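# Fully open an incubator's outer and inner glass doors

## Task

Swing the incubator's outer door and then the glass door behind it fully open, and have them stay open by themselves (doors that are open only because the robot holds them do not count). No flask may reach the floor, neither door may be slammed open or shut, and the robot must not topple or finish leaning. At the end, release everything and move the robot away.

## Robot and tools

Robot: a Hello Robot Stretch 4 with a single arm. It has an omni-wheel base, a lift that rides up and down a mast, an arm that telescopes forward, a three-joint wrist (yaw, pitch, roll) and a two-finger gripper. It stands about 1.6 m tall; the base rim lies within 0.23 m of the base origin. Occasionally a loose object may get a brief nudge from outside.

Frames. Base frame: origin on the floor below the base centre, x ahead, y to the left, z up. hand_pose is reported in this frame and marks a point between the open fingertips; with all wrist joints at zero its axes line up with the base frame. Its printed position may be slightly wrong. The odometry frame is wherever the base frame was when the scene began.

execute_actions(actions, cameras). actions is a list holding exactly one action, or empty to just read state and images. An action contains "base", "joints" or both, optionally with "pace" and "contact_limits"; alternatively it is {"end_of_arm": "enable_torque"} on its own, which re-powers any wrist or gripper motor that shut itself off so it holds in place. All motions in one action begin together and may finish at different times; none runs longer than 15 s.
- base: one command only, each a relative move from where the base last reported itself. {"translate_m": d} drives straight, metres, forward positive, -2 to 2. {"strafe_m": d} slides sideways, metres, left positive, -2 to 2. {"rotate_rad": d} spins in place, radians, counter-clockwise (left) positive, -3.2 to 3.2.
- joints: a single object keyed by joint name, each value an absolute target. lift_m 0 to 1.2 (tolerance 0.004). arm_m 0 to 0.55 (0.004). wrist_yaw_rad -1.134 to 4.276 (0.02); 0 points ahead, positive turns left, 3.14 tucks it back, above 3.4 the arm may obstruct. wrist_pitch_rad -1.117 to 4.259 (0.05); 0 level, 1.57 pointing down. wrist_roll_rad -1.117 to 4.259 (0.02); at 0 the fingers are level, positive rolls clockwise viewed from behind. gripper_m -0.038 to 0.141 (0.004), the fingertip gap; negatives press the fingers together. A joint target outside its range is clipped and the result notes it; any other bad value or unknown key rejects the whole call.
- pace: "slow", "default", "fast" or "max" (default if omitted). Base top speeds 0.1/0.3/0.4/0.6 m/s and 1/2/3/4 rad/s; once lift_m exceeds 0.2 these are further limited according to lift height at the move's start, down to 0.3 m/s and 1 rad/s at 1.2.
- contact_limits: {"arm_m": v}, v from 0 (gentlest) to 0.75 (firmest), default 0.5; the arm stops when it pushes harder.
- cameras: list of head_camera, head_left_camera, head_right_camera, wrist_camera, or "all"; omitted/null means all, [] means none. The "pictures" line gives the image order.
Example: {"base": {"translate_m": 0.3}, "joints": {"gripper_m": 0.05}, "pace": "fast"}. A part left out of an action may still be driving toward a previous target without the status showing it. To unfold the wrist at the start, send lift_m 0.4 with wrist_yaw_rad 0 together.

wait(seconds): 0 to 10; commands nothing and returns the same as an empty execute_actions. zoom_image(camera, region): enlarges [x0, y0, x1, y1] pixels (max 504 by 504, origin top-left) of that camera's latest full image. finished_scene(scene): ends the scene, irreversibly, after the last command has been held; the doors must then stay open unaided. Sending a reply with no tool call ends everything. If a result reports a stop, further movement calls in that same reply are skipped.

Result lines. base_status and joint_status: "done" (for the base, wheels turned the full amount even if slipping); "off_target" (resting short, may still push); "contact_stop_at_<key>" (blocked by something, now holds); "limit_stop_at_<name>"; "time_out"; "torque_fault" (wrist/gripper motor overloaded and went limp until enable_torque). After these the old target is discarded. on_its_own lists what the call did not command; its "held at" is a target, not a position. A contact_stop there means the lift, arm or wheels went slack (a lift may sag, a base may roll). limit_stop_at_tilt means a lean over 6 degrees; lift, arm and wheels go slack and ignore commands until it eases. limit_stop_at_own_body blocks moves into the robot itself, likely with the gripper pitched up (below -0.2) and rolled (below -0.4 or above 4).
lidar_m: 12 distances in metres for 30-degree sectors, first straight ahead, then counter-clockwise (4th left, 7th behind, 10th right); "-" means nothing seen or closer than 0.25 m; misses glass, thin legs and much behind. wrist_depth_mm: 7x7 grid of depths, 100 to 2000 mm, read from top-left; includes the robot's body, skips clear objects. base_odometry counts wheel rotation, so slip shows as motion; heading -3.142 to 3.142, left positive. If turned_by_wheels and turned_by_imu differ by more than ~0.1 rad, the base likely bumped or slipped. base_tilt in degrees, forward and right positive, with a fixed offset up to ~1.5. motor_effort: percent of maximum, positive toward larger joint values, bracket is the action's peak (noisy); wheel positive turns the base right. Gripper readings do not prove a grasp; a firm squeeze shows as gripper effort. Fingertips pressed on a surface may stick: lift up.

Cameras: head_camera atop the mast facing forward and down (turn the base to look around); head_left_camera and head_right_camera are fisheyes beside it aiming lower and showing the base and arm; wrist_camera looks along the fingers, tips near the bottom of its image. Calibration per camera: head_camera pinhole 420x560, head fisheyes 420x672, wrist_camera pinhole 616x392; T_world_to_cam maps base frame to camera, with small errors growing along the arm.

Cautions: move doors gently at low pace and modest contact limits so they are never slammed; do not knock flasks off shelves; avoid strong steady pulls with a high gripper or driving/turning with heavy loads and the arm out past 0.2, which can tip the robot; release the doors and back away before finishing.

Each tool is called after "Call:" in YAML: its name, and indented under it one key for each argument.

## Session

Call:
execute_actions:
  actions: []

Scene clock: 0.00 s.
base_odometry: x=+0.000 y=+0.000 heading=+0.000 (m, m, rad; odometry frame)
turned_by_wheels: +0.000 (rad since the last result)
turned_by_imu: +0.000 (rad since the last result)
base_tilt: forward=-0.2 right=-0.3 (deg)
lidar_m: 1.80 2.63 1.22 1.17 1.24 1.27 1.23 1.34 1.86 2.73 2.90 1.85
base_status: not commanded
joint_positions: lift_m=+0.282 arm_m=-0.003 wrist_yaw_rad=+3.149 wrist_pitch_rad=+0.005 wrist_roll_rad=-0.013 gripper_m=+0.057
joint_status: not commanded
motor_effort: lift_m=+19 arm_m=+0 wrist_yaw_rad=+0 wrist_pitch_rad=-8 wrist_roll_rad=+1 gripper_m=-3 wheel_0=+0 wheel_1=+0 wheel_2=+0 (%)
hand_pose: x=-0.1207 y=+0.0854 z=+0.4593 quat_wxyz=(-0.004, -0.002, -0.007, +1.000) (m; base frame)
wrist_depth_mm: - 138 1366 1397 1336 1366 1366 / - 124 1366 1397 1366 1336 1366 / - 126 181 1430 1366 1308 1366 / 122 138 1366 1336 1366 1366 1397 / 1366 1366 1397 1366 1366 1336 1336 / 1397 1397 195 1366 202 1336 1366 / 1098 1042 1138 150 1098 1182 1182
pictures: head_camera, head_left_camera, head_right_camera, wrist_camera
Images, in order (width x height): head_camera 420x560, head_left_camera 420x672, head_right_camera 420x672, wrist_camera 616x392.

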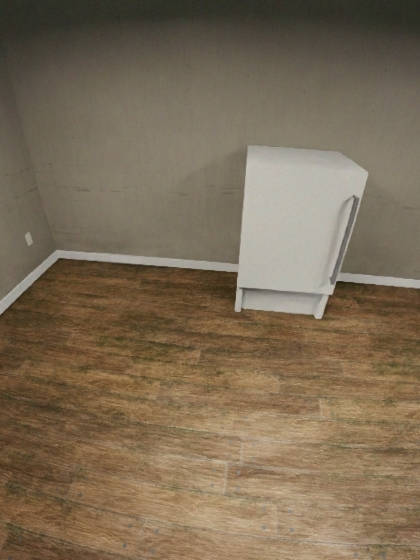

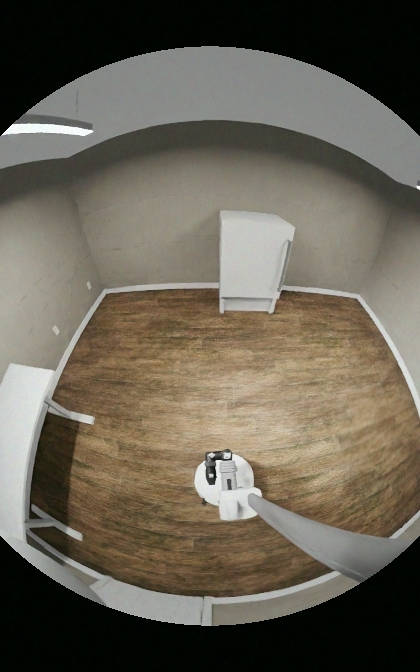

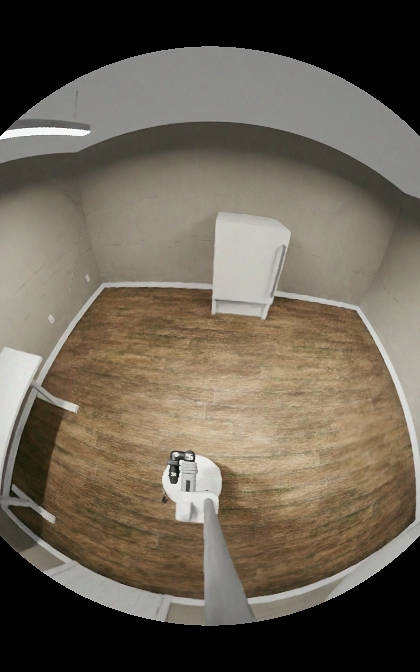

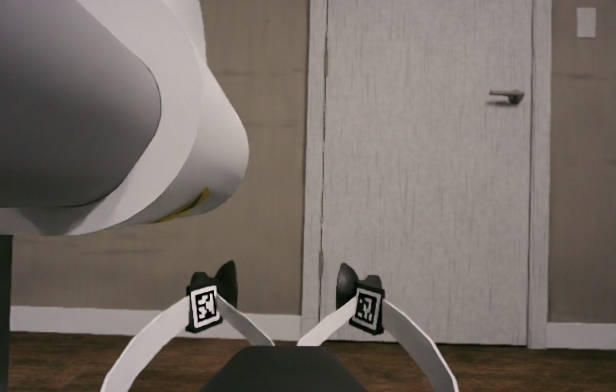

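Call:
zoom_image:
  camera: "head_camera"
  region: [200, 120, 420, 340]

Region (200, 120, 420, 340) of head_camera's 420x560 image, scaled by 2.291, with more detail than that image has.

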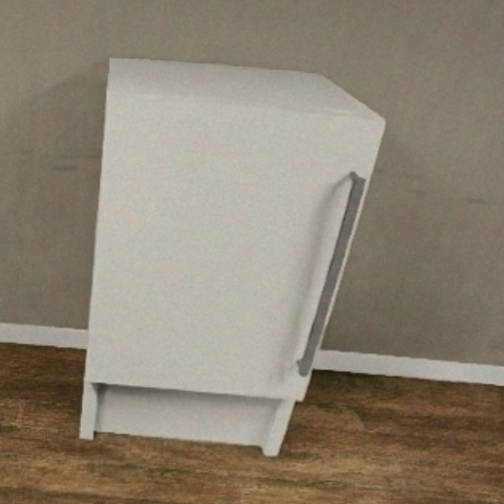

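Call:
execute_actions:
  actions:
    - {"joints": {"lift_m": 0.5, "wrist_yaw_rad": 0, "gripper_m": 0.13}, "base": {"strafe_m": -0.75}, "pace": "fast"}

Scene clock: 4.03 s.
base_odometry: x=+0.000 y=-0.750 heading=+0.000 (m, m, rad; odometry frame)
turned_by_wheels: +0.000 (rad since the last result)
turned_by_imu: +0.002 (rad since the last result)
base_tilt: forward=-0.3 right=-0.4 (deg)
lidar_m: 1.70 1.88 1.99 1.94 1.72 1.34 1.28 1.35 1.98 1.99 2.09 2.48
base_status: done
joint_positions: lift_m=+0.500 arm_m=-0.003 wrist_yaw_rad=+0.000 wrist_pitch_rad=+0.005 wrist_roll_rad=-0.013 gripper_m=+0.130
joint_status: all done
motor_effort: lift_m=+21(24) arm_m=+0(1) wrist_yaw_rad=+0(6) wrist_pitch_rad=-8(8) wrist_roll_rad=+1(2) gripper_m=+0(2) wheel_0=-2(15) wheel_1=+2(13) wheel_2=+0(0) (%)
hand_pose: x=+0.4569 y=-0.0874 z=+0.6766 quat_wxyz=(+1.000, -0.007, +0.002, +0.000) (m; base frame)
wrist_depth_mm: - - - - - - - / - - - - - - - / - 1537 1537 - - - - / - 1576 1576 - - - - / - 1537 1537 - - - - / - 206 1576 - 204 - - / 1537 1537 1618 146 1661 1618 1661
pictures: head_camera, head_left_camera, head_right_camera, wrist_camera
camera_calibration (this result's frames):
wrist_camera: T_world_to_cam=[[-0.0439733, -0.99837, 0.03638, -0.0996168], [0.0127896, -0.0369748, -0.999234, 0.723532], [0.998951, -0.0434743, 0.0143947, -0.2406], [0, 0, 0, 1]] pos_world=[0.226713, -0.0831619, 0.730065]
Images, in order (width x height): head_camera 420x560, head_left_camera 420x672, head_right_camera 420x672, wrist_camera 616x392.

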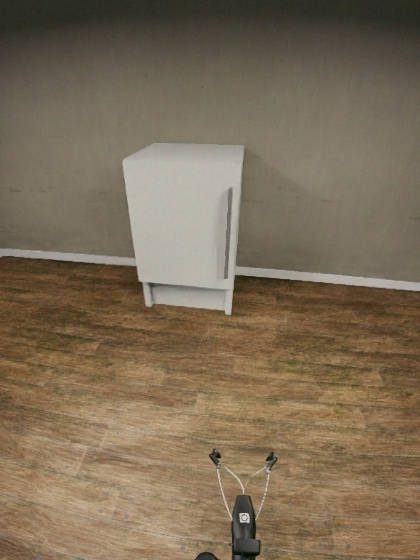

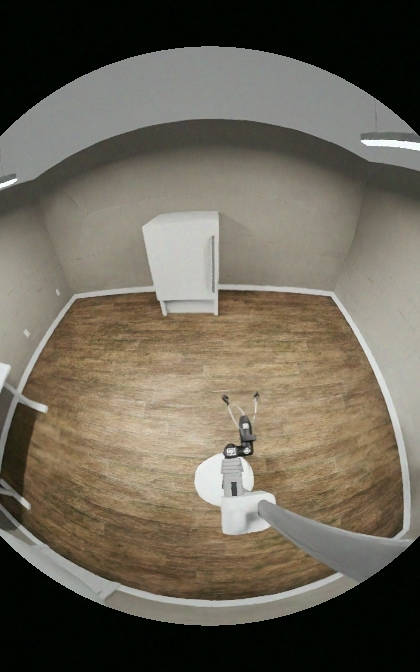

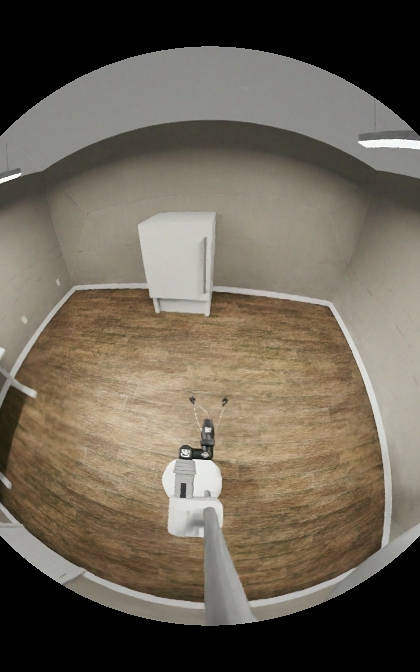

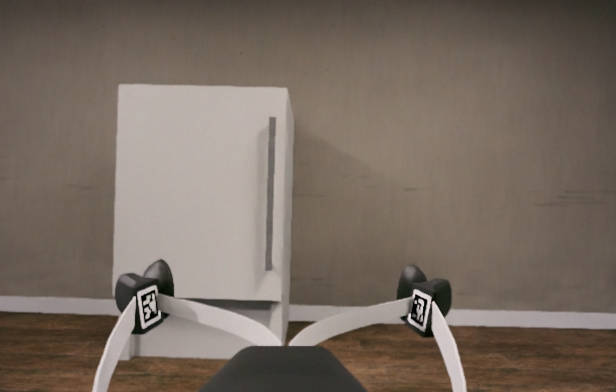

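Call:
execute_actions:
  actions:
    - {"joints": {"arm_m": 0.15}, "base": {"translate_m": 0.9}, "pace": "fast"}
  cameras: ["head_camera", "wrist_camera"]

Call:
execute_actions:
  actions:
    - {"base": {"strafe_m": 0.075}}
  cameras: ["head_camera", "wrist_camera"]

Scene clock: 7.93 s.
base_odometry: x=+0.900 y=-0.750 heading=+0.000 (m, m, rad; odometry frame)
turned_by_wheels: +0.000 (rad since the last result)
turned_by_imu: -0.003 (rad since the last result)
base_tilt: forward=-0.3 right=-0.4 (deg)
lidar_m: 0.79 0.91 2.33 1.96 2.02 2.26 2.19 2.32 2.09 2.04 2.06 1.57
base_status: done
joint_positions: lift_m=+0.500 arm_m=+0.149 wrist_yaw_rad=+0.000 wrist_pitch_rad=+0.005 wrist_roll_rad=-0.013 gripper_m=+0.130
joint_status: all done
motor_effort: lift_m=+21(21) arm_m=+6(11) wrist_yaw_rad=+0(1) wrist_pitch_rad=-8(7) wrist_roll_rad=+1(3) gripper_m=-2(2) wheel_0=+1(4) wheel_1=-1(4) wheel_2=+1(11) (%)
hand_pose: x=+0.6083 y=-0.0874 z=+0.6766 quat_wxyz=(+1.000, -0.007, +0.002, +0.000) (m; base frame)
wrist_depth_mm: 496 496 500 1160 1205 1160 1182 / 500 496 492 1138 1160 1182 1160 / 496 496 492 1160 1138 1160 1182 / 496 496 492 1138 1138 1160 1182 / 496 500 496 1138 1182 1160 1160 / 496 207 424 1160 203 1160 1160 / 492 492 496 147 1160 1138 1138
pictures: head_camera, wrist_camera
camera_calibration (this result's frames):
wrist_camera: T_world_to_cam=[[-0.0439542, -0.998371, 0.0363776, -0.0929622], [0.0128456, -0.0369746, -0.999234, 0.721576], [0.998951, -0.0434532, 0.0144499, -0.391914], [0, 0, 0, 1]] pos_world=[0.378148, -0.0831607, 0.730068]
Images, in order (width x height): head_camera 420x560, wrist_camera 616x392.

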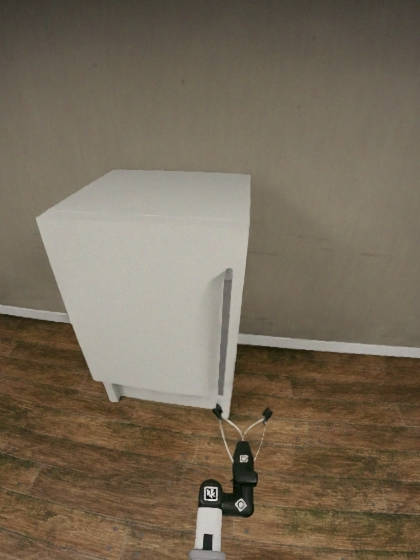

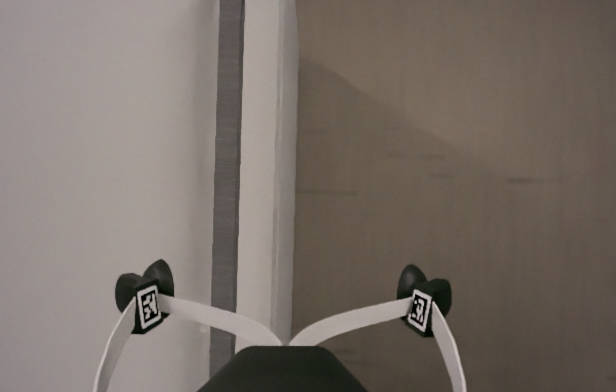

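Scene clock: 9.23 s.
base_odometry: x=+0.900 y=-0.675 heading=+0.000 (m, m, rad; odometry frame)
turned_by_wheels: +0.000 (rad since the last result)
turned_by_imu: +0.000 (rad since the last result)
base_tilt: forward=-0.3 right=-0.2 (deg)
lidar_m: 0.78 0.92 2.33 1.87 1.92 2.26 2.20 2.32 2.18 2.12 2.05 1.57
base_status: done
joint_positions: lift_m=+0.500 arm_m=+0.149 wrist_yaw_rad=+0.000 wrist_pitch_rad=+0.005 wrist_roll_rad=-0.013 gripper_m=+0.130
joint_status: not commanded
motor_effort: lift_m=+21(21) arm_m=+6(6) wrist_yaw_rad=+0(0) wrist_pitch_rad=-8(7) wrist_roll_rad=+0(1) gripper_m=-1(1) wheel_0=+2(11) wheel_1=-2(11) wheel_2=+0(0) (%)
hand_pose: x=+0.6083 y=-0.0874 z=+0.6766 quat_wxyz=(+1.000, -0.007, +0.002, +0.000) (m; base frame)
wrist_depth_mm: 500 500 504 504 1182 1182 1182 / 504 500 504 500 1160 1205 1160 / 504 496 500 504 1182 1205 1182 / 496 504 500 496 1160 1160 1182 / 496 496 508 500 1160 1160 1160 / 500 206 500 496 204 1182 1160 / 496 500 500 146 1160 1182 1160
pictures: head_camera, wrist_camera
camera_calibration (this result's frames):
wrist_camera: T_world_to_cam=[[-0.0439545, -0.998371, 0.0363778, -0.0929621], [0.0128455, -0.0369748, -0.999234, 0.721576], [0.998951, -0.0434535, 0.0144498, -0.391916], [0, 0, 0, 1]] pos_world=[0.37815, -0.0831607, 0.730068]
Images, in order (width x height): head_camera 420x560, wrist_camera 616x392.

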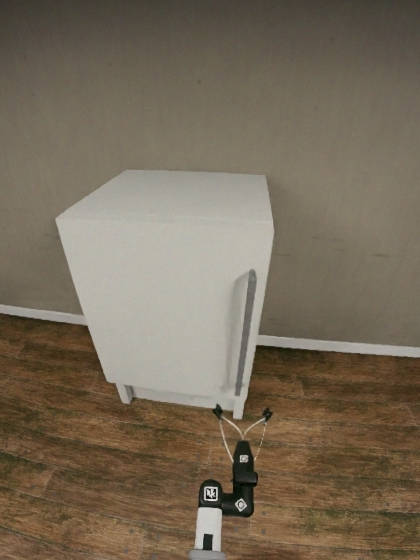

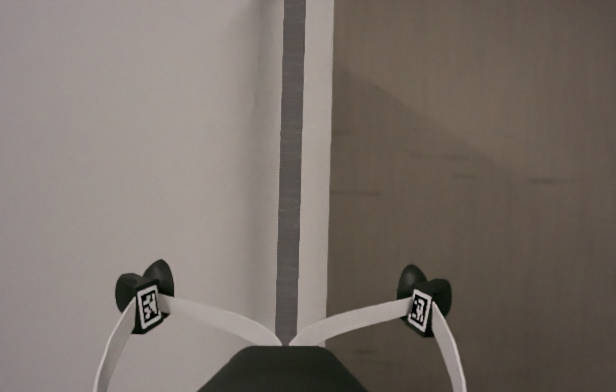

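Call:
execute_actions:
  actions:
    - {"joints": {"arm_m": 0.35}, "contact_limits": {"arm_m": 0.3}}
  cameras: ["head_camera", "wrist_camera"]

Scene clock: 11.07 s.
base_odometry: x=+0.900 y=-0.675 heading=+0.000 (m, m, rad; odometry frame)
turned_by_wheels: +0.000 (rad since the last result)
turned_by_imu: +0.000 (rad since the last result)
base_tilt: forward=-0.3 right=-0.3 (deg)
lidar_m: 0.79 0.91 2.35 1.87 1.92 2.25 2.19 2.31 2.19 2.13 2.04 1.57
base_status: not commanded
joint_positions: lift_m=+0.500 arm_m=+0.349 wrist_yaw_rad=+0.000 wrist_pitch_rad=+0.005 wrist_roll_rad=-0.013 gripper_m=+0.130
joint_status: all done
motor_effort: lift_m=+21(21) arm_m=+6(11) wrist_yaw_rad=+0(0) wrist_pitch_rad=-8(8) wrist_roll_rad=+2(1) gripper_m=+0(0) wheel_0=+2(2) wheel_1=-1(2) wheel_2=+0(0) (%)
contact_limits: arm_m 0.3
hand_pose: x=+0.8083 y=-0.0874 z=+0.6766 quat_wxyz=(+1.000, -0.007, +0.002, +0.000) (m; base frame)
wrist_depth_mm: 300 300 301 298 960 960 960 / 300 301 300 298 960 976 976 / 301 300 297 298 976 976 960 / 298 298 300 297 960 960 991 / 298 298 297 228 960 976 960 / 298 207 300 229 203 960 960 / 298 300 298 146 960 960 991
pictures: head_camera, wrist_camera
camera_calibration (this result's frames):
wrist_camera: T_world_to_cam=[[-0.0439854, -0.99837, 0.036376, -0.0841557], [0.0128813, -0.036975, -0.999233, 0.718989], [0.998949, -0.0434831, 0.0144867, -0.591691], [0, 0, 0, 1]] pos_world=[0.578106, -0.0831624, 0.73007]
Images, in order (width x height): head_camera 420x560, wrist_camera 616x392.

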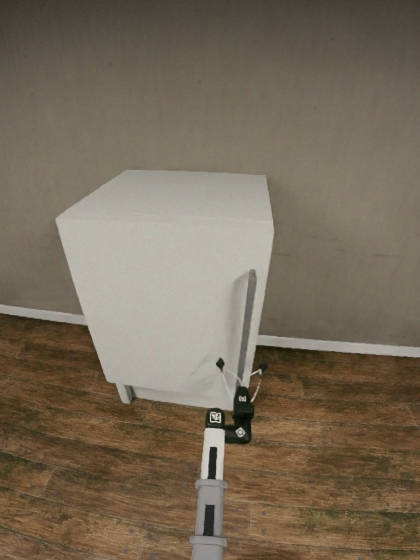

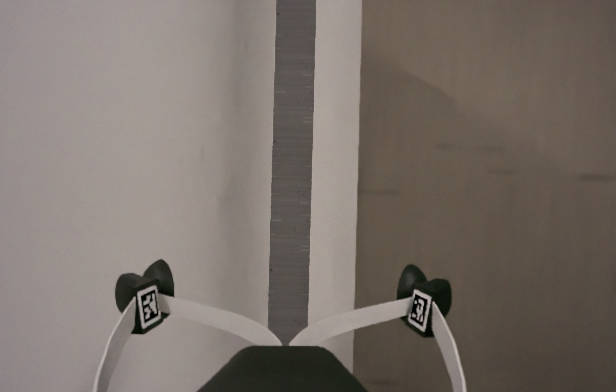

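Call:
execute_actions:
  actions:
    - {"joints": {"arm_m": 0.367}, "contact_limits": {"arm_m": 0.3}}
  cameras: []

Call:
execute_actions:
  actions:
    - {"joints": {"gripper_m": 0.0}}
  cameras: ["head_camera", "wrist_camera"]

Scene clock: 11.97 s.
base_odometry: x=+0.900 y=-0.675 heading=+0.000 (m, m, rad; odometry frame)
turned_by_wheels: +0.000 (rad since the last result)
turned_by_imu: +0.000 (rad since the last result)
base_tilt: forward=-0.2 right=-0.4 (deg)
lidar_m: 0.78 0.91 2.32 1.90 1.91 2.26 2.20 2.32 2.17 2.12 2.05 1.58
base_status: not commanded
joint_positions: lift_m=+0.500 arm_m=+0.366 wrist_yaw_rad=+0.000 wrist_pitch_rad=+0.005 wrist_roll_rad=-0.013 gripper_m=+0.130
joint_status: all done
motor_effort: lift_m=+21(21) arm_m=+6(8) wrist_yaw_rad=+0(0) wrist_pitch_rad=-7(7) wrist_roll_rad=+2(1) gripper_m=-2(1) wheel_0=+2(2) wheel_1=-1(1) wheel_2=+0(0) (%)
contact_limits: arm_m 0.3
hand_pose: x=+0.8252 y=-0.0874 z=+0.6766 quat_wxyz=(+1.000, -0.007, +0.002, +0.000) (m; base frame)
wrist_depth_mm: 283 283 283 282 960 931 960 / 283 282 283 281 931 960 960 / 283 282 283 282 976 960 960 / 282 282 282 212 931 960 946 / 283 281 281 211 946 931 946 / 282 206 281 211 203 960 946 / 282 281 281 146 946 960 946
pictures: none
No camera images: the call's "cameras" was empty. Leave "cameras" out to get every camera's image.

Scene clock: 14.17 s.
base_odometry: x=+0.900 y=-0.675 heading=+0.000 (m, m, rad; odometry frame)
turned_by_wheels: +0.000 (rad since the last result)
turned_by_imu: +0.000 (rad since the last result)
base_tilt: forward=-0.2 right=-0.5 (deg)
lidar_m: 0.79 0.91 2.33 1.90 1.91 2.25 2.21 2.31 2.18 2.12 2.06 1.56
base_status: not commanded
joint_positions: lift_m=+0.500 arm_m=+0.367 wrist_yaw_rad=+0.003 wrist_pitch_rad=+0.005 wrist_roll_rad=-0.013 gripper_m=+0.001
joint_status: all done
motor_effort: lift_m=+21(21) arm_m=+2(6) wrist_yaw_rad=-8(8) wrist_pitch_rad=-8(8) wrist_roll_rad=+1(2) gripper_m=-21(21) wheel_0=-1(2) wheel_1=-2(1) wheel_2=+2(2) (%)
hand_pose: x=+0.8263 y=-0.0866 z=+0.6766 quat_wxyz=(+1.000, -0.007, +0.003, +0.001) (m; base frame)
wrist_depth_mm: 282 281 281 278 946 960 946 / 281 279 281 278 946 946 946 / 283 279 279 279 946 946 946 / 279 281 279 210 946 946 960 / 282 281 278 210 946 931 931 / 281 281 187 209 946 931 946 / 279 279 279 209 960 931 931
pictures: head_camera, wrist_camera
camera_calibration (this result's frames):
wrist_camera: T_world_to_cam=[[-0.0412986, -0.998484, 0.0363874, -0.0848227], [0.0127167, -0.0369408, -0.999237, 0.71885], [0.999066, -0.0408044, 0.0142231, -0.609405], [0, 0, 0, 1]] pos_world=[0.596192, -0.0830057, 0.730055]
Images, in order (width x height): head_camera 420x560, wrist_camera 616x392.

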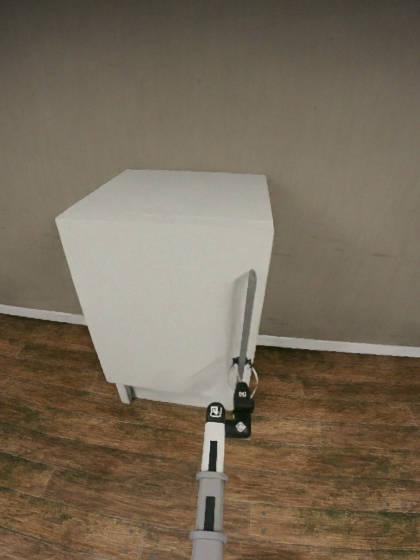

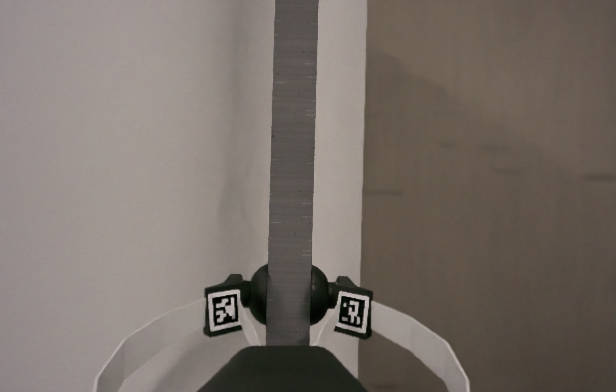

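Call:
execute_actions:
  actions:
    - {"joints": {"arm_m": 0.27}, "base": {"strafe_m": 0.015}, "pace": "slow"}
  cameras: ["head_camera", "wrist_camera"]

Scene clock: 16.77 s.
base_odometry: x=+0.900 y=-0.660 heading=+0.000 (m, m, rad; odometry frame)
turned_by_wheels: +0.000 (rad since the last result)
turned_by_imu: +0.000 (rad since the last result)
base_tilt: forward=-0.2 right=-0.3 (deg)
lidar_m: 0.79 0.92 2.33 1.87 1.90 2.26 2.19 2.31 2.20 2.14 2.07 1.57
base_status: done
joint_positions: lift_m=+0.500 arm_m=+0.271 wrist_yaw_rad=+0.000 wrist_pitch_rad=+0.005 wrist_roll_rad=-0.013 gripper_m=+0.000
joint_status: all done
motor_effort: lift_m=+21(21) arm_m=-7(11) wrist_yaw_rad=-1(26) wrist_pitch_rad=-8(9) wrist_roll_rad=+1(1) gripper_m=-7(20) wheel_0=+0(10) wheel_1=-1(8) wheel_2=+0(2) (%)
hand_pose: x=+0.7306 y=-0.0875 z=+0.6766 quat_wxyz=(+1.000, -0.007, +0.003, +0.000) (m; base frame)
wrist_depth_mm: 377 377 377 377 1042 1042 1060 / 382 375 377 377 1025 1025 1042 / 377 375 377 375 1042 1042 1042 / 377 377 377 377 1060 1042 1042 / 377 377 377 379 1060 1060 1042 / 377 373 189 204 1042 1042 1042 / 377 379 375 338 609 1060 1042
pictures: head_camera, wrist_camera
camera_calibration (this result's frames):
wrist_camera: T_world_to_cam=[[-0.044197, -0.99836, 0.0363864, -0.0874862], [0.0126376, -0.0369778, -0.999236, 0.720099], [0.998943, -0.0437034, 0.0142512, -0.513924], [0, 0, 0, 1]] pos_world=[0.500414, -0.0831753, 0.730057]
Images, in order (width x height): head_camera 420x560, wrist_camera 616x392.

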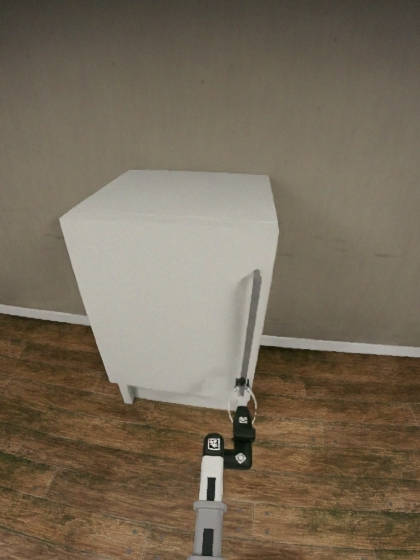

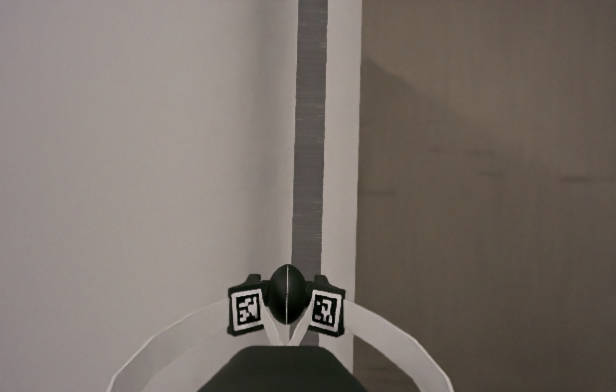

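Call:
execute_actions:
  actions:
    - {"joints": {"gripper_m": 0.07}, "base": {"strafe_m": -0.017}}
  cameras: []

Call:
execute_actions:
  actions:
    - {"joints": {"arm_m": 0.39}, "contact_limits": {"arm_m": 0.2}}
  cameras: ["wrist_camera"]

Scene clock: 18.73 s.
base_odometry: x=+0.900 y=-0.677 heading=+0.000 (m, m, rad; odometry frame)
turned_by_wheels: +0.000 (rad since the last result)
turned_by_imu: +0.000 (rad since the last result)
base_tilt: forward=-0.3 right=-0.3 (deg)
lidar_m: 0.79 0.91 2.32 1.89 1.91 2.26 2.19 2.30 2.19 2.12 2.05 1.56
base_status: done
joint_positions: lift_m=+0.500 arm_m=+0.271 wrist_yaw_rad=+0.000 wrist_pitch_rad=+0.005 wrist_roll_rad=-0.013 gripper_m=+0.070
joint_status: all done
motor_effort: lift_m=+21(21) arm_m=-7(7) wrist_yaw_rad=+1(0) wrist_pitch_rad=-8(8) wrist_roll_rad=+1(2) gripper_m=-3(7) wheel_0=-1(6) wheel_1=+0(14) wheel_2=+0(2) (%)
hand_pose: x=+0.7305 y=-0.0875 z=+0.6766 quat_wxyz=(+1.000, -0.007, +0.003, +0.000) (m; base frame)
wrist_depth_mm: 379 375 379 377 1060 1025 1060 / 379 377 379 377 1025 1060 1042 / 377 379 375 375 1025 1060 1060 / 375 375 375 375 1060 1042 1042 / 377 377 375 377 1042 1060 1042 / 375 375 197 307 218 1025 1042 / 375 377 377 147 1042 1042 1042
pictures: none
No camera images: the call's "cameras" was empty. Leave "cameras" out to get every camera's image.

Scene clock: 20.10 s.
base_odometry: x=+0.900 y=-0.677 heading=+0.000 (m, m, rad; odometry frame)
turned_by_wheels: +0.000 (rad since the last result)
turned_by_imu: +0.000 (rad since the last result)
base_tilt: forward=-0.3 right=-0.3 (deg)
lidar_m: 0.80 0.91 2.32 1.87 1.93 2.26 2.20 2.31 2.18 2.13 2.07 1.57
base_status: not commanded
joint_positions: lift_m=+0.500 arm_m=+0.389 wrist_yaw_rad=+0.000 wrist_pitch_rad=+0.005 wrist_roll_rad=-0.013 gripper_m=+0.070
joint_status: all done
motor_effort: lift_m=+21(21) arm_m=+6(8) wrist_yaw_rad=-1(0) wrist_pitch_rad=-8(8) wrist_roll_rad=+1(3) gripper_m=-3(2) wheel_0=-1(1) wheel_1=+0(0) wheel_2=+0(0) (%)
contact_limits: arm_m 0.2
hand_pose: x=+0.8483 y=-0.0874 z=+0.6766 quat_wxyz=(+1.000, -0.007, +0.002, +0.000) (m; base frame)
wrist_depth_mm: 259 260 258 190 931 917 931 / 260 259 260 189 946 931 931 / 259 258 257 189 931 917 904 / 258 258 259 188 917 931 931 / 259 258 258 188 931 931 931 / 259 258 198 188 219 917 917 / 258 257 256 147 904 917 917
pictures: wrist_camera
camera_calibration (this result's frames):
wrist_camera: T_world_to_cam=[[-0.0440017, -0.998369, 0.0363806, -0.0823897], [0.0127744, -0.0369752, -0.999235, 0.718534], [0.99895, -0.0435032, 0.0143805, -0.631592], [0, 0, 0, 1]] pos_world=[0.618125, -0.0831636, 0.730064]
Images, in order (width x height): wrist_camera 616x392.

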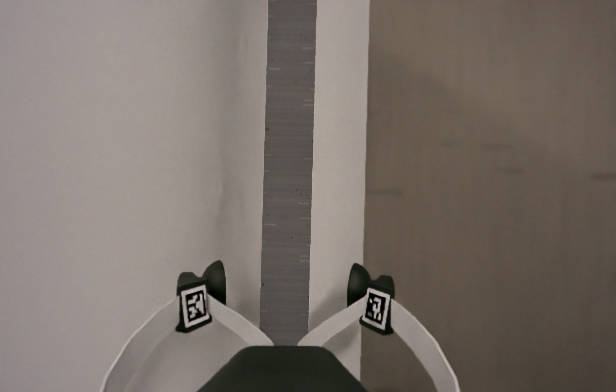

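Call:
execute_actions:
  actions:
    - {"joints": {"arm_m": 0.403}, "contact_limits": {"arm_m": 0.15}, "pace": "slow"}
  cameras: []

Call:
execute_actions:
  actions:
    - {"joints": {"gripper_m": -0.038}}
  cameras: ["wrist_camera", "head_camera"]

Scene clock: 21.30 s.
base_odometry: x=+0.900 y=-0.677 heading=+0.000 (m, m, rad; odometry frame)
turned_by_wheels: +0.000 (rad since the last result)
turned_by_imu: +0.000 (rad since the last result)
base_tilt: forward=-0.4 right=-0.3 (deg)
lidar_m: 0.80 0.91 2.31 1.90 1.93 2.27 2.19 2.31 2.20 2.12 2.04 1.56
base_status: not commanded
joint_positions: lift_m=+0.500 arm_m=+0.401 wrist_yaw_rad=-0.006 wrist_pitch_rad=+0.005 wrist_roll_rad=-0.013 gripper_m=+0.070
joint_status: all done
on_its_own: wrist_yaw_rad is at rest, and its effort (+17) is outside its rest range (-13 to +13)
motor_effort: lift_m=+21(21) arm_m=+10(11) wrist_yaw_rad=+17(16) wrist_pitch_rad=-7(7) wrist_roll_rad=-1(1) gripper_m=-3(3) wheel_0=-1(1) wheel_1=+0(0) wheel_2=-3(3) (%)
contact_limits: arm_m 0.15
hand_pose: x=+0.8601 y=-0.0890 z=+0.6766 quat_wxyz=(+1.000, -0.007, +0.002, -0.003) (m; base frame)
wrist_depth_mm: 247 246 247 177 917 931 931 / 246 246 246 177 931 917 931 / 244 246 247 177 917 917 904 / 247 247 246 177 917 917 917 / 246 246 246 245 931 931 917 / 244 245 190 177 199 917 917 / 245 247 246 146 917 917 917
pictures: none
No camera images: the call's "cameras" was empty. Leave "cameras" out to get every camera's image.

Scene clock: 23.07 s.
base_odometry: x=+0.900 y=-0.677 heading=+0.000 (m, m, rad; odometry frame)
turned_by_wheels: +0.000 (rad since the last result)
turned_by_imu: +0.000 (rad since the last result)
base_tilt: forward=-0.3 right=-0.3 (deg)
lidar_m: 0.79 0.91 2.34 1.88 1.93 2.26 2.19 2.33 2.17 2.11 2.06 1.57
base_status: not commanded
joint_positions: lift_m=+0.500 arm_m=+0.403 wrist_yaw_rad=+0.001 wrist_pitch_rad=+0.005 wrist_roll_rad=-0.013 gripper_m=-0.037
joint_status: all done
motor_effort: lift_m=+21(21) arm_m=+1(10) wrist_yaw_rad=-4(28) wrist_pitch_rad=-8(8) wrist_roll_rad=+1(2) gripper_m=-20(24) wheel_0=-2(3) wheel_1=-1(2) wheel_2=+0(6) (%)
hand_pose: x=+0.8623 y=-0.0871 z=+0.6766 quat_wxyz=(+1.000, -0.007, +0.002, +0.001) (m; base frame)
wrist_depth_mm: 244 244 242 172 904 917 904 / 244 243 242 172 917 917 931 / 243 244 242 172 917 917 904 / 242 242 243 172 904 917 917 / 243 243 242 171 917 917 917 / 242 242 179 171 904 917 904 / 242 243 241 171 904 891 904
pictures: head_camera, wrist_camera
camera_calibration (this result's frames):
wrist_camera: T_world_to_cam=[[-0.042903, -0.998416, 0.0363848, -0.0824086], [0.0127237, -0.0369614, -0.999236, 0.718386], [0.998998, -0.0424073, 0.0142893, -0.645502], [0, 0, 0, 1]] pos_world=[0.632179, -0.0830995, 0.730059]
Images, in order (width x height): head_camera 420x560, wrist_camera 616x392.

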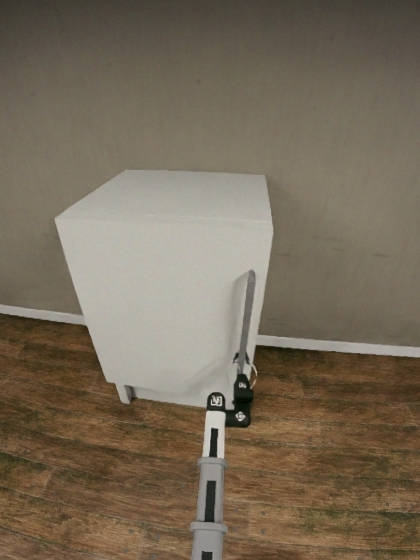

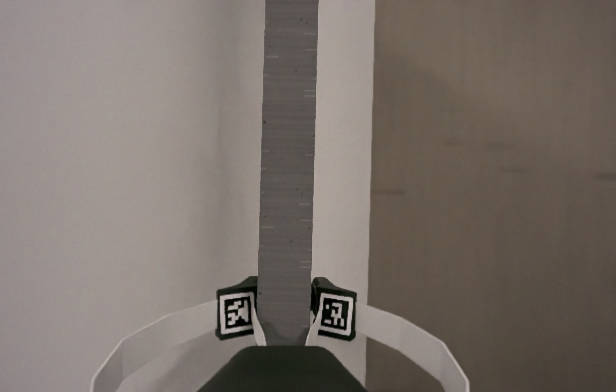

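The pads are now behind the handle. Pull slowly.

Call:
execute_actions:
  actions:
    - {"joints": {"arm_m": 0.33}, "pace": "slow"}
  cameras: ["wrist_camera", "head_camera"]

Scene clock: 26.37 s.
base_odometry: x=+0.900 y=-0.677 heading=+0.001 (m, m, rad; odometry frame)
turned_by_wheels: +0.002 (rad since the last result)
turned_by_imu: +0.002 (rad since the last result)
base_tilt: forward=-0.2 right=-0.5 (deg)
lidar_m: 0.71 0.88 2.34 1.88 1.93 2.27 2.20 2.32 2.16 2.11 2.04 1.57
base_status: not commanded
joint_positions: lift_m=+0.500 arm_m=+0.331 wrist_yaw_rad=+0.013 wrist_pitch_rad=+0.005 wrist_roll_rad=-0.013 gripper_m=-0.037
joint_status: all done
on_its_own: wrist_yaw_rad is at rest, and its effort (-36) is outside its rest range (-13 to +13)
motor_effort: lift_m=+21(21) arm_m=-8(7) wrist_yaw_rad=-36(35) wrist_pitch_rad=-8(8) wrist_roll_rad=+2(1) gripper_m=-18(22) wheel_0=+9(8) wheel_1=+3(3) wheel_2=+7(8) (%)
hand_pose: x=+0.7919 y=-0.0838 z=+0.6766 quat_wxyz=(+1.000, -0.007, +0.002, +0.006) (m; base frame)
wrist_depth_mm: 264 256 245 233 991 960 960 / 265 253 245 233 976 976 960 / 264 254 245 233 976 960 991 / 264 254 244 232 960 991 960 / 262 254 245 233 946 976 976 / 260 254 178 183 960 960 976 / 263 249 245 177 230 976 976
pictures: head_camera, wrist_camera
camera_calibration (this result's frames):
wrist_camera: T_world_to_cam=[[-0.0314311, -0.998843, 0.0363858, -0.091236], [0.0131475, -0.0368138, -0.999236, 0.719082], [0.999419, -0.0309287, 0.0142894, -0.57436], [0, 0, 0, 1]] pos_world=[0.561705, -0.0824226, 0.730059]
Images, in order (width x height): head_camera 420x560, wrist_camera 616x392.

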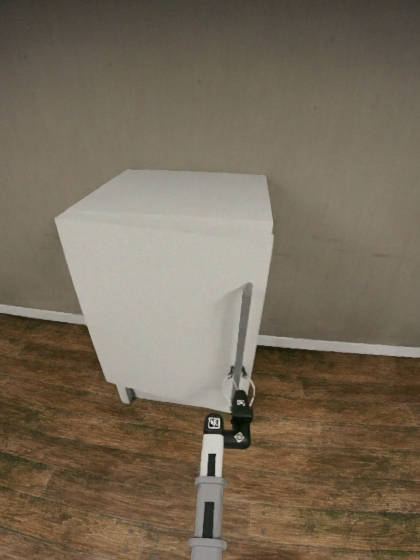

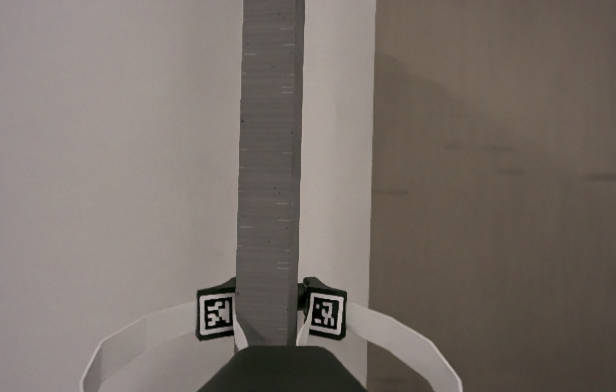

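Call:
execute_actions:
  actions:
    - {"joints": {"arm_m": 0.26}, "base": {"strafe_m": 0.035}, "pace": "slow"}
  cameras: ["wrist_camera"]

Scene clock: 29.47 s.
base_odometry: x=+0.900 y=-0.642 heading=+0.002 (m, m, rad; odometry frame)
turned_by_wheels: +0.001 (rad since the last result)
turned_by_imu: +0.000 (rad since the last result)
base_tilt: forward=-0.3 right=-0.3 (deg)
lidar_m: 0.65 0.83 2.33 1.85 1.89 2.26 2.20 2.32 2.20 2.14 2.05 1.57
base_status: done
joint_positions: lift_m=+0.500 arm_m=+0.261 wrist_yaw_rad=+0.007 wrist_pitch_rad=+0.005 wrist_roll_rad=-0.013 gripper_m=-0.037
joint_status: all done
on_its_own: wrist_yaw_rad is at rest, and its effort (-20) is outside its rest range (-13 to +13)
motor_effort: lift_m=+21(21) arm_m=-8(5) wrist_yaw_rad=-20(36) wrist_pitch_rad=-8(8) wrist_roll_rad=+2(2) gripper_m=-18(20) wheel_0=+4(12) wheel_1=+2(11) wheel_2=+3(8) (%)
hand_pose: x=+0.7213 y=-0.0855 z=+0.6766 quat_wxyz=(+1.000, -0.007, +0.002, +0.003) (m; base frame)
wrist_depth_mm: 291 273 254 176 1078 1025 1042 / 291 272 255 179 1060 1060 1042 / 291 272 253 181 1060 1060 1042 / 291 274 254 184 1042 1025 1042 / 290 271 252 187 1042 1060 1060 / 289 270 177 180 229 1060 1025 / 287 262 255 167 229 1042 1042
pictures: wrist_camera
camera_calibration (this result's frames):
wrist_camera: T_world_to_cam=[[-0.0372858, -0.998642, 0.0363864, -0.0909079], [0.0129095, -0.03689, -0.999236, 0.720106], [0.999221, -0.0367875, 0.0142674, -0.504239], [0, 0, 0, 1]] pos_world=[0.491161, -0.0827694, 0.730058]
Images, in order (width x height): wrist_camera 616x392.

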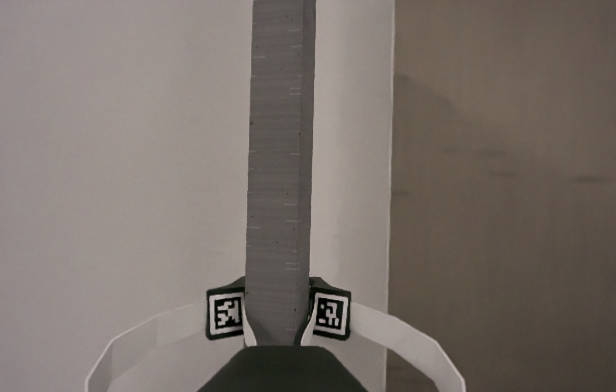

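Call:
execute_actions:
  actions:
    - {"joints": {"arm_m": 0.18}, "base": {"strafe_m": 0.048}, "pace": "slow"}
  cameras: ["wrist_camera"]

Scene clock: 31.73 s.
base_odometry: x=+0.900 y=-0.594 heading=+0.002 (m, m, rad; odometry frame)
turned_by_wheels: +0.000 (rad since the last result)
turned_by_imu: -0.001 (rad since the last result)
base_tilt: forward=-0.4 right=-0.3 (deg)
lidar_m: 0.57 0.80 2.36 1.79 1.85 2.23 2.19 2.31 2.25 2.19 2.07 1.56
base_status: done
joint_positions: lift_m=+0.500 arm_m=+0.181 wrist_yaw_rad=+0.003 wrist_pitch_rad=+0.005 wrist_roll_rad=-0.013 gripper_m=-0.037
joint_status: all done
motor_effort: lift_m=+21(21) arm_m=-7(8) wrist_yaw_rad=-10(22) wrist_pitch_rad=-9(9) wrist_roll_rad=+2(1) gripper_m=-18(20) wheel_0=+0(10) wheel_1=+1(12) wheel_2=+0(4) (%)
hand_pose: x=+0.6410 y=-0.0865 z=+0.6765 quat_wxyz=(+1.000, -0.007, +0.003, +0.002) (m; base frame)
wrist_depth_mm: 336 294 265 172 224 1160 1118 / 338 294 263 173 226 1138 1138 / 334 294 265 175 225 1138 1138 / 332 293 263 175 224 1138 1138 / 332 294 263 178 224 1118 1118 / 330 293 178 180 219 1138 1138 / 332 276 264 166 219 1138 1118
pictures: wrist_camera
camera_calibration (this result's frames):
wrist_camera: T_world_to_cam=[[-0.040829, -0.998503, 0.0364013, -0.0926552], [0.0124371, -0.0369368, -0.99924, 0.721309], [0.999089, -0.0403453, 0.0139265, -0.423963], [0, 0, 0, 1]] pos_world=[0.410823, -0.0829786, 0.730038]
Images, in order (width x height): wrist_camera 616x392.

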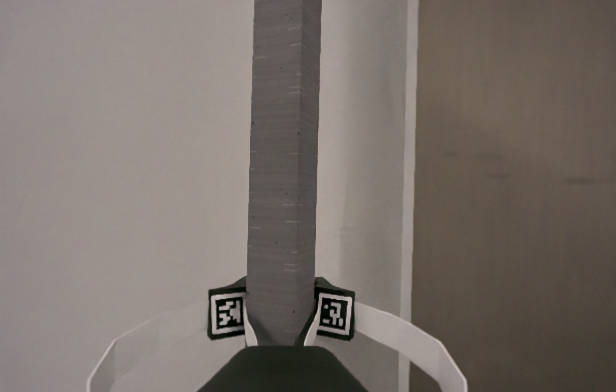

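Call:
execute_actions:
  actions:
    - {"joints": {"arm_m": 0.115, "wrist_yaw_rad": -0.05}, "base": {"strafe_m": 0.064}, "pace": "slow"}
  cameras: ["wrist_camera", "head_camera"]

Scene clock: 34.90 s.
base_odometry: x=+0.900 y=-0.530 heading=+0.002 (m, m, rad; odometry frame)
turned_by_wheels: +0.000 (rad since the last result)
turned_by_imu: +0.000 (rad since the last result)
base_tilt: forward=-0.3 right=-0.3 (deg)
lidar_m: 0.50 0.78 2.35 1.74 1.79 2.24 2.19 2.31 2.32 2.26 2.07 0.55
base_status: done
joint_positions: lift_m=+0.500 arm_m=+0.116 wrist_yaw_rad=-0.047 wrist_pitch_rad=+0.006 wrist_roll_rad=-0.013 gripper_m=-0.037
joint_status: all done
motor_effort: lift_m=+21(21) arm_m=-8(13) wrist_yaw_rad=-9(42) wrist_pitch_rad=-10(10) wrist_roll_rad=+2(1) gripper_m=-20(21) wheel_0=-1(1) wheel_1=+3(7) wheel_2=+1(7) (%)
hand_pose: x=+0.5713 y=-0.1009 z=+0.6764 quat_wxyz=(+1.000, -0.007, +0.003, -0.023) (m; base frame)
wrist_depth_mm: 379 319 273 171 220 1229 1281 / 375 315 273 171 222 1182 1255 / 375 314 271 171 221 1255 1255 / 370 315 272 171 221 1205 1229 / 368 312 272 173 220 1255 1255 / 373 312 180 174 213 1229 1255 / 366 291 276 164 213 1182 1229
pictures: head_camera, wrist_camera
camera_calibration (this result's frames):
wrist_camera: T_world_to_cam=[[-0.0908506, -0.995198, 0.0364176, -0.0809517], [0.0101983, -0.0374967, -0.999245, 0.722763], [0.995812, -0.0904106, 0.013556, -0.357865], [0, 0, 0, 1]] pos_world=[0.341641, -0.0858165, 0.730016]
Images, in order (width x height): head_camera 420x560, wrist_camera 616x392.

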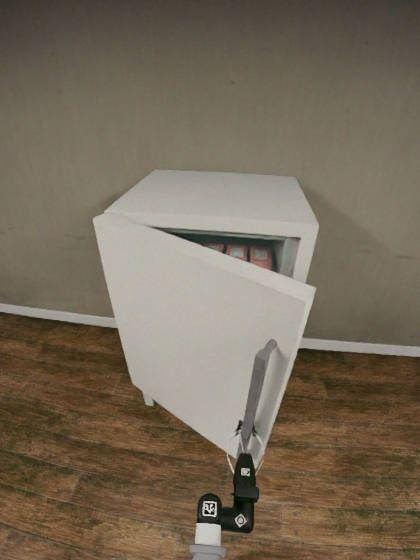

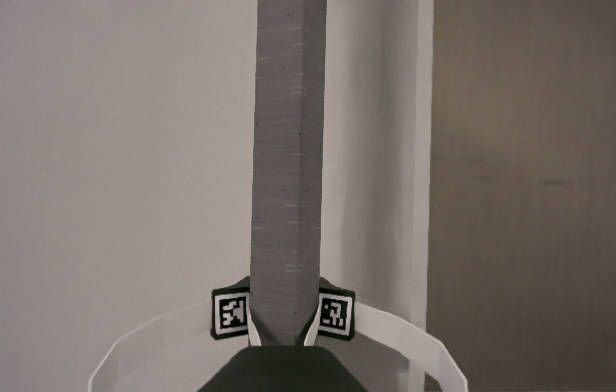

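Call:
execute_actions:
  actions:
    - {"joints": {"gripper_m": 0.07}}
  cameras: ["wrist_camera"]

Scene clock: 36.83 s.
base_odometry: x=+0.900 y=-0.530 heading=+0.002 (m, m, rad; odometry frame)
turned_by_wheels: +0.000 (rad since the last result)
turned_by_imu: +0.000 (rad since the last result)
base_tilt: forward=-0.2 right=-0.4 (deg)
lidar_m: 0.54 0.81 2.36 1.74 1.79 2.25 2.20 2.31 2.33 2.27 2.07 0.58
base_status: not commanded
joint_positions: lift_m=+0.500 arm_m=+0.116 wrist_yaw_rad=-0.050 wrist_pitch_rad=+0.005 wrist_roll_rad=-0.013 gripper_m=+0.070
joint_status: all done
motor_effort: lift_m=+21(21) arm_m=-6(7) wrist_yaw_rad=-1(9) wrist_pitch_rad=-8(10) wrist_roll_rad=+1(1) gripper_m=-2(18) wheel_0=-1(1) wheel_1=+3(3) wheel_2=+1(1) (%)
hand_pose: x=+0.5708 y=-0.1016 z=+0.6765 quat_wxyz=(+1.000, -0.007, +0.003, -0.025) (m; base frame)
wrist_depth_mm: 402 347 307 198 250 1255 1205 / 397 342 301 198 250 1205 1229 / 392 343 303 198 251 1229 1255 / 394 342 304 198 249 1229 1281 / 394 340 297 198 252 1205 1255 / 392 342 198 196 218 1255 1281 / 392 325 304 147 248 1229 1255
pictures: wrist_camera
camera_calibration (this result's frames):
wrist_camera: T_world_to_cam=[[-0.0935053, -0.994953, 0.0363921, -0.0801946], [0.010662, -0.0375508, -0.999238, 0.722627], [0.995562, -0.093046, 0.0141193, -0.357933], [0, 0, 0, 1]] pos_world=[0.341141, -0.0859589, 0.730049]
Images, in order (width x height): wrist_camera 616x392.

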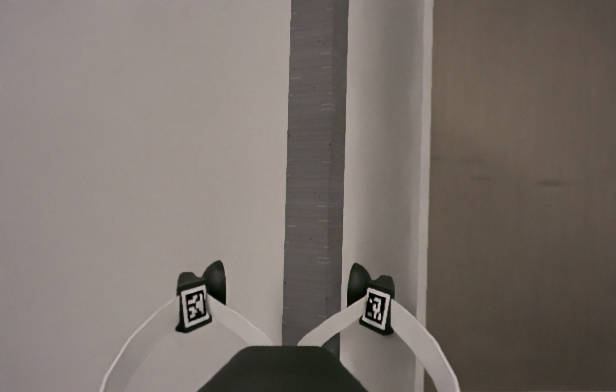

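Call:
execute_actions:
  actions:
    - {"joints": {"arm_m": 0.02}}
  cameras: ["wrist_camera", "head_camera"]

Scene clock: 38.20 s.
base_odometry: x=+0.900 y=-0.530 heading=+0.002 (m, m, rad; odometry frame)
turned_by_wheels: +0.000 (rad since the last result)
turned_by_imu: +0.000 (rad since the last result)
base_tilt: forward=-0.3 right=-0.3 (deg)
lidar_m: 0.52 0.81 2.35 1.75 1.78 2.25 2.19 2.31 2.31 2.26 2.07 0.58
base_status: not commanded
joint_positions: lift_m=+0.500 arm_m=+0.021 wrist_yaw_rad=-0.050 wrist_pitch_rad=+0.005 wrist_roll_rad=-0.013 gripper_m=+0.070
joint_status: all done
motor_effort: lift_m=+21(21) arm_m=-7(7) wrist_yaw_rad=+1(1) wrist_pitch_rad=-8(9) wrist_roll_rad=+0(2) gripper_m=-2(3) wheel_0=-1(1) wheel_1=+3(3) wheel_2=+1(1) (%)
hand_pose: x=+0.4758 y=-0.1017 z=+0.6766 quat_wxyz=(+1.000, -0.007, +0.003, -0.025) (m; base frame)
wrist_depth_mm: 530 459 407 347 1308 1366 1308 / 530 459 404 347 1336 1336 1336 / 530 455 402 306 1281 1336 1366 / 525 452 399 306 1308 1336 1366 / 521 449 397 343 1336 1366 1336 / 525 452 197 291 219 1366 1308 / 517 436 407 148 375 1336 1366
pictures: head_camera, wrist_camera
camera_calibration (this result's frames):
wrist_camera: T_world_to_cam=[[-0.0939965, -0.994907, 0.0363872, -0.088972], [0.0107601, -0.0375622, -0.999236, 0.72362], [0.995514, -0.0935332, 0.014236, -0.263509], [0, 0, 0, 1]] pos_world=[0.246178, -0.0859851, 0.730056]
Images, in order (width x height): head_camera 420x560, wrist_camera 616x392.

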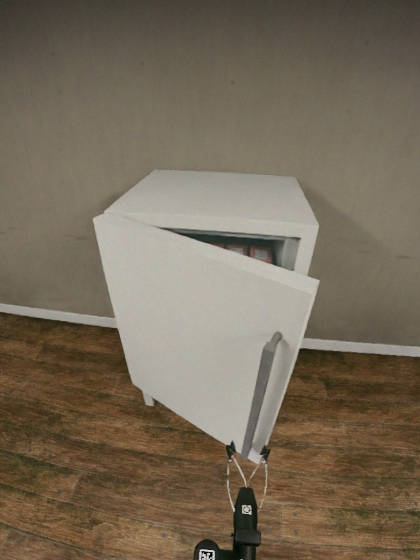

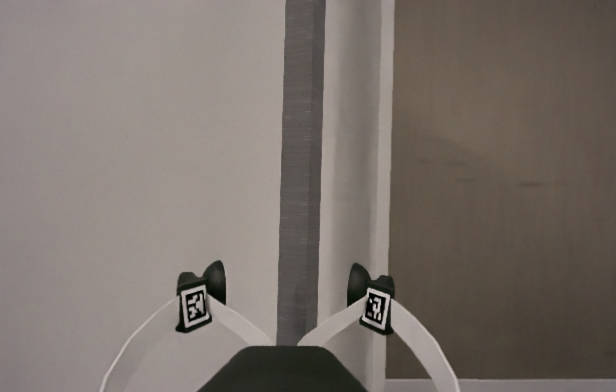

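Call:
execute_actions:
  actions:
    - {"joints": {"gripper_m": 0.0, "wrist_yaw_rad": 0}, "base": {"strafe_m": -0.27}}
  cameras: []

Call:
execute_actions:
  actions:
    - {"joints": {"arm_m": 0.38}, "contact_limits": {"arm_m": 0.2}}
  cameras: ["wrist_camera", "head_camera", "head_left_camera"]

Scene clock: 42.33 s.
base_odometry: x=+0.900 y=-0.800 heading=+0.002 (m, m, rad; odometry frame)
turned_by_wheels: +0.000 (rad since the last result)
turned_by_imu: +0.000 (rad since the last result)
base_tilt: forward=-0.4 right=-0.4 (deg)
lidar_m: 0.54 0.53 2.32 2.02 2.06 2.28 2.21 2.33 2.04 1.99 2.03 1.56
base_status: done
joint_positions: lift_m=+0.500 arm_m=+0.021 wrist_yaw_rad=+0.000 wrist_pitch_rad=+0.005 wrist_roll_rad=-0.013 gripper_m=+0.000
joint_status: all done
motor_effort: lift_m=+21(21) arm_m=-6(6) wrist_yaw_rad=+1(6) wrist_pitch_rad=-8(8) wrist_roll_rad=+3(2) gripper_m=-6(8) wheel_0=-2(5) wheel_1=+2(5) wheel_2=+0(2) (%)
hand_pose: x=+0.4805 y=-0.0875 z=+0.6766 quat_wxyz=(+1.000, -0.007, +0.002, +0.000) (m; base frame)
wrist_depth_mm: 336 347 741 1308 1308 1308 1308 / 343 349 741 1308 1281 1281 1255 / 342 347 732 1308 1255 1308 1255 / 340 349 715 1255 1281 1308 1281 / 338 351 732 1308 1281 1308 1336 / 336 351 188 204 1308 1308 1255 / 332 319 723 1160 715 1255 1308
pictures: none
No camera images: the call's "cameras" was empty. Leave "cameras" out to get every camera's image.

Scene clock: 44.50 s.
base_odometry: x=+0.900 y=-0.800 heading=+0.002 (m, m, rad; odometry frame)
turned_by_wheels: +0.000 (rad since the last result)
turned_by_imu: +0.000 (rad since the last result)
base_tilt: forward=-0.2 right=-0.3 (deg)
lidar_m: 0.54 0.53 2.34 2.01 2.06 2.26 2.20 2.34 2.04 2.00 2.03 1.55
base_status: not commanded
joint_positions: lift_m=+0.500 arm_m=+0.379 wrist_yaw_rad=+0.000 wrist_pitch_rad=+0.005 wrist_roll_rad=-0.013 gripper_m=+0.000
joint_status: all done
motor_effort: lift_m=+21(21) arm_m=+6(6) wrist_yaw_rad=-1(0) wrist_pitch_rad=-7(7) wrist_roll_rad=+1(1) gripper_m=-6(5) wheel_0=-2(2) wheel_1=+2(2) wheel_2=+0(0) (%)
contact_limits: arm_m 0.2
hand_pose: x=+0.8383 y=-0.0874 z=+0.6767 quat_wxyz=(+1.000, -0.007, +0.002, +0.000) (m; base frame)
wrist_depth_mm: 462 427 325 931 931 917 917 / 707 634 324 931 931 931 931 / 809 820 324 931 931 931 931 / 831 375 327 931 931 946 917 / 798 433 332 931 946 917 931 / 433 404 187 204 917 917 917 / 715 373 320 866 544 931 931
pictures: head_camera, head_left_camera, wrist_camera
camera_calibration (this result's frames):
wrist_camera: T_world_to_cam=[[-0.0439992, -0.998369, 0.0363753, -0.082829], [0.012902, -0.0369754, -0.999233, 0.718638], [0.998948, -0.0434961, 0.0145079, -0.621691], [0, 0, 0, 1]] pos_world=[0.608121, -0.0831632, 0.730119]
Images, in order (width x height): head_camera 420x560, head_left_camera 420x672, wrist_camera 616x392.

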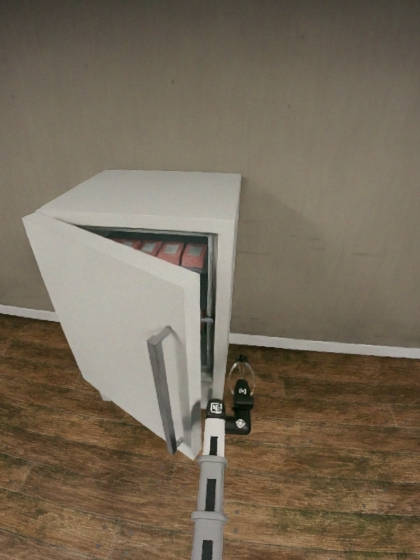

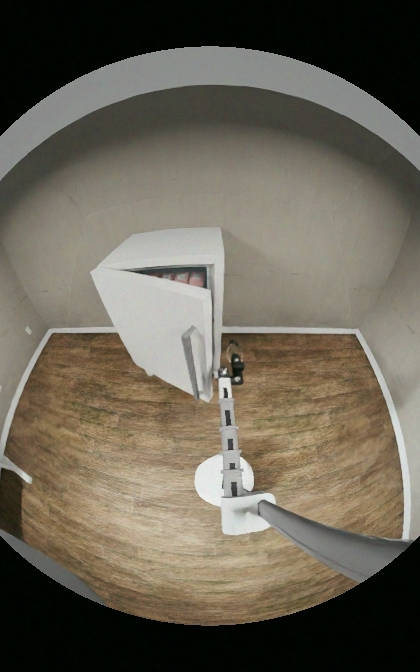

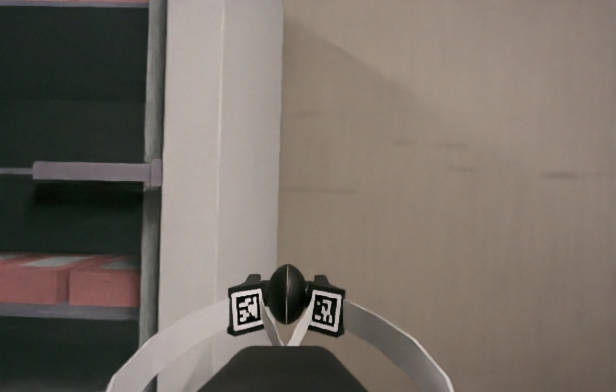

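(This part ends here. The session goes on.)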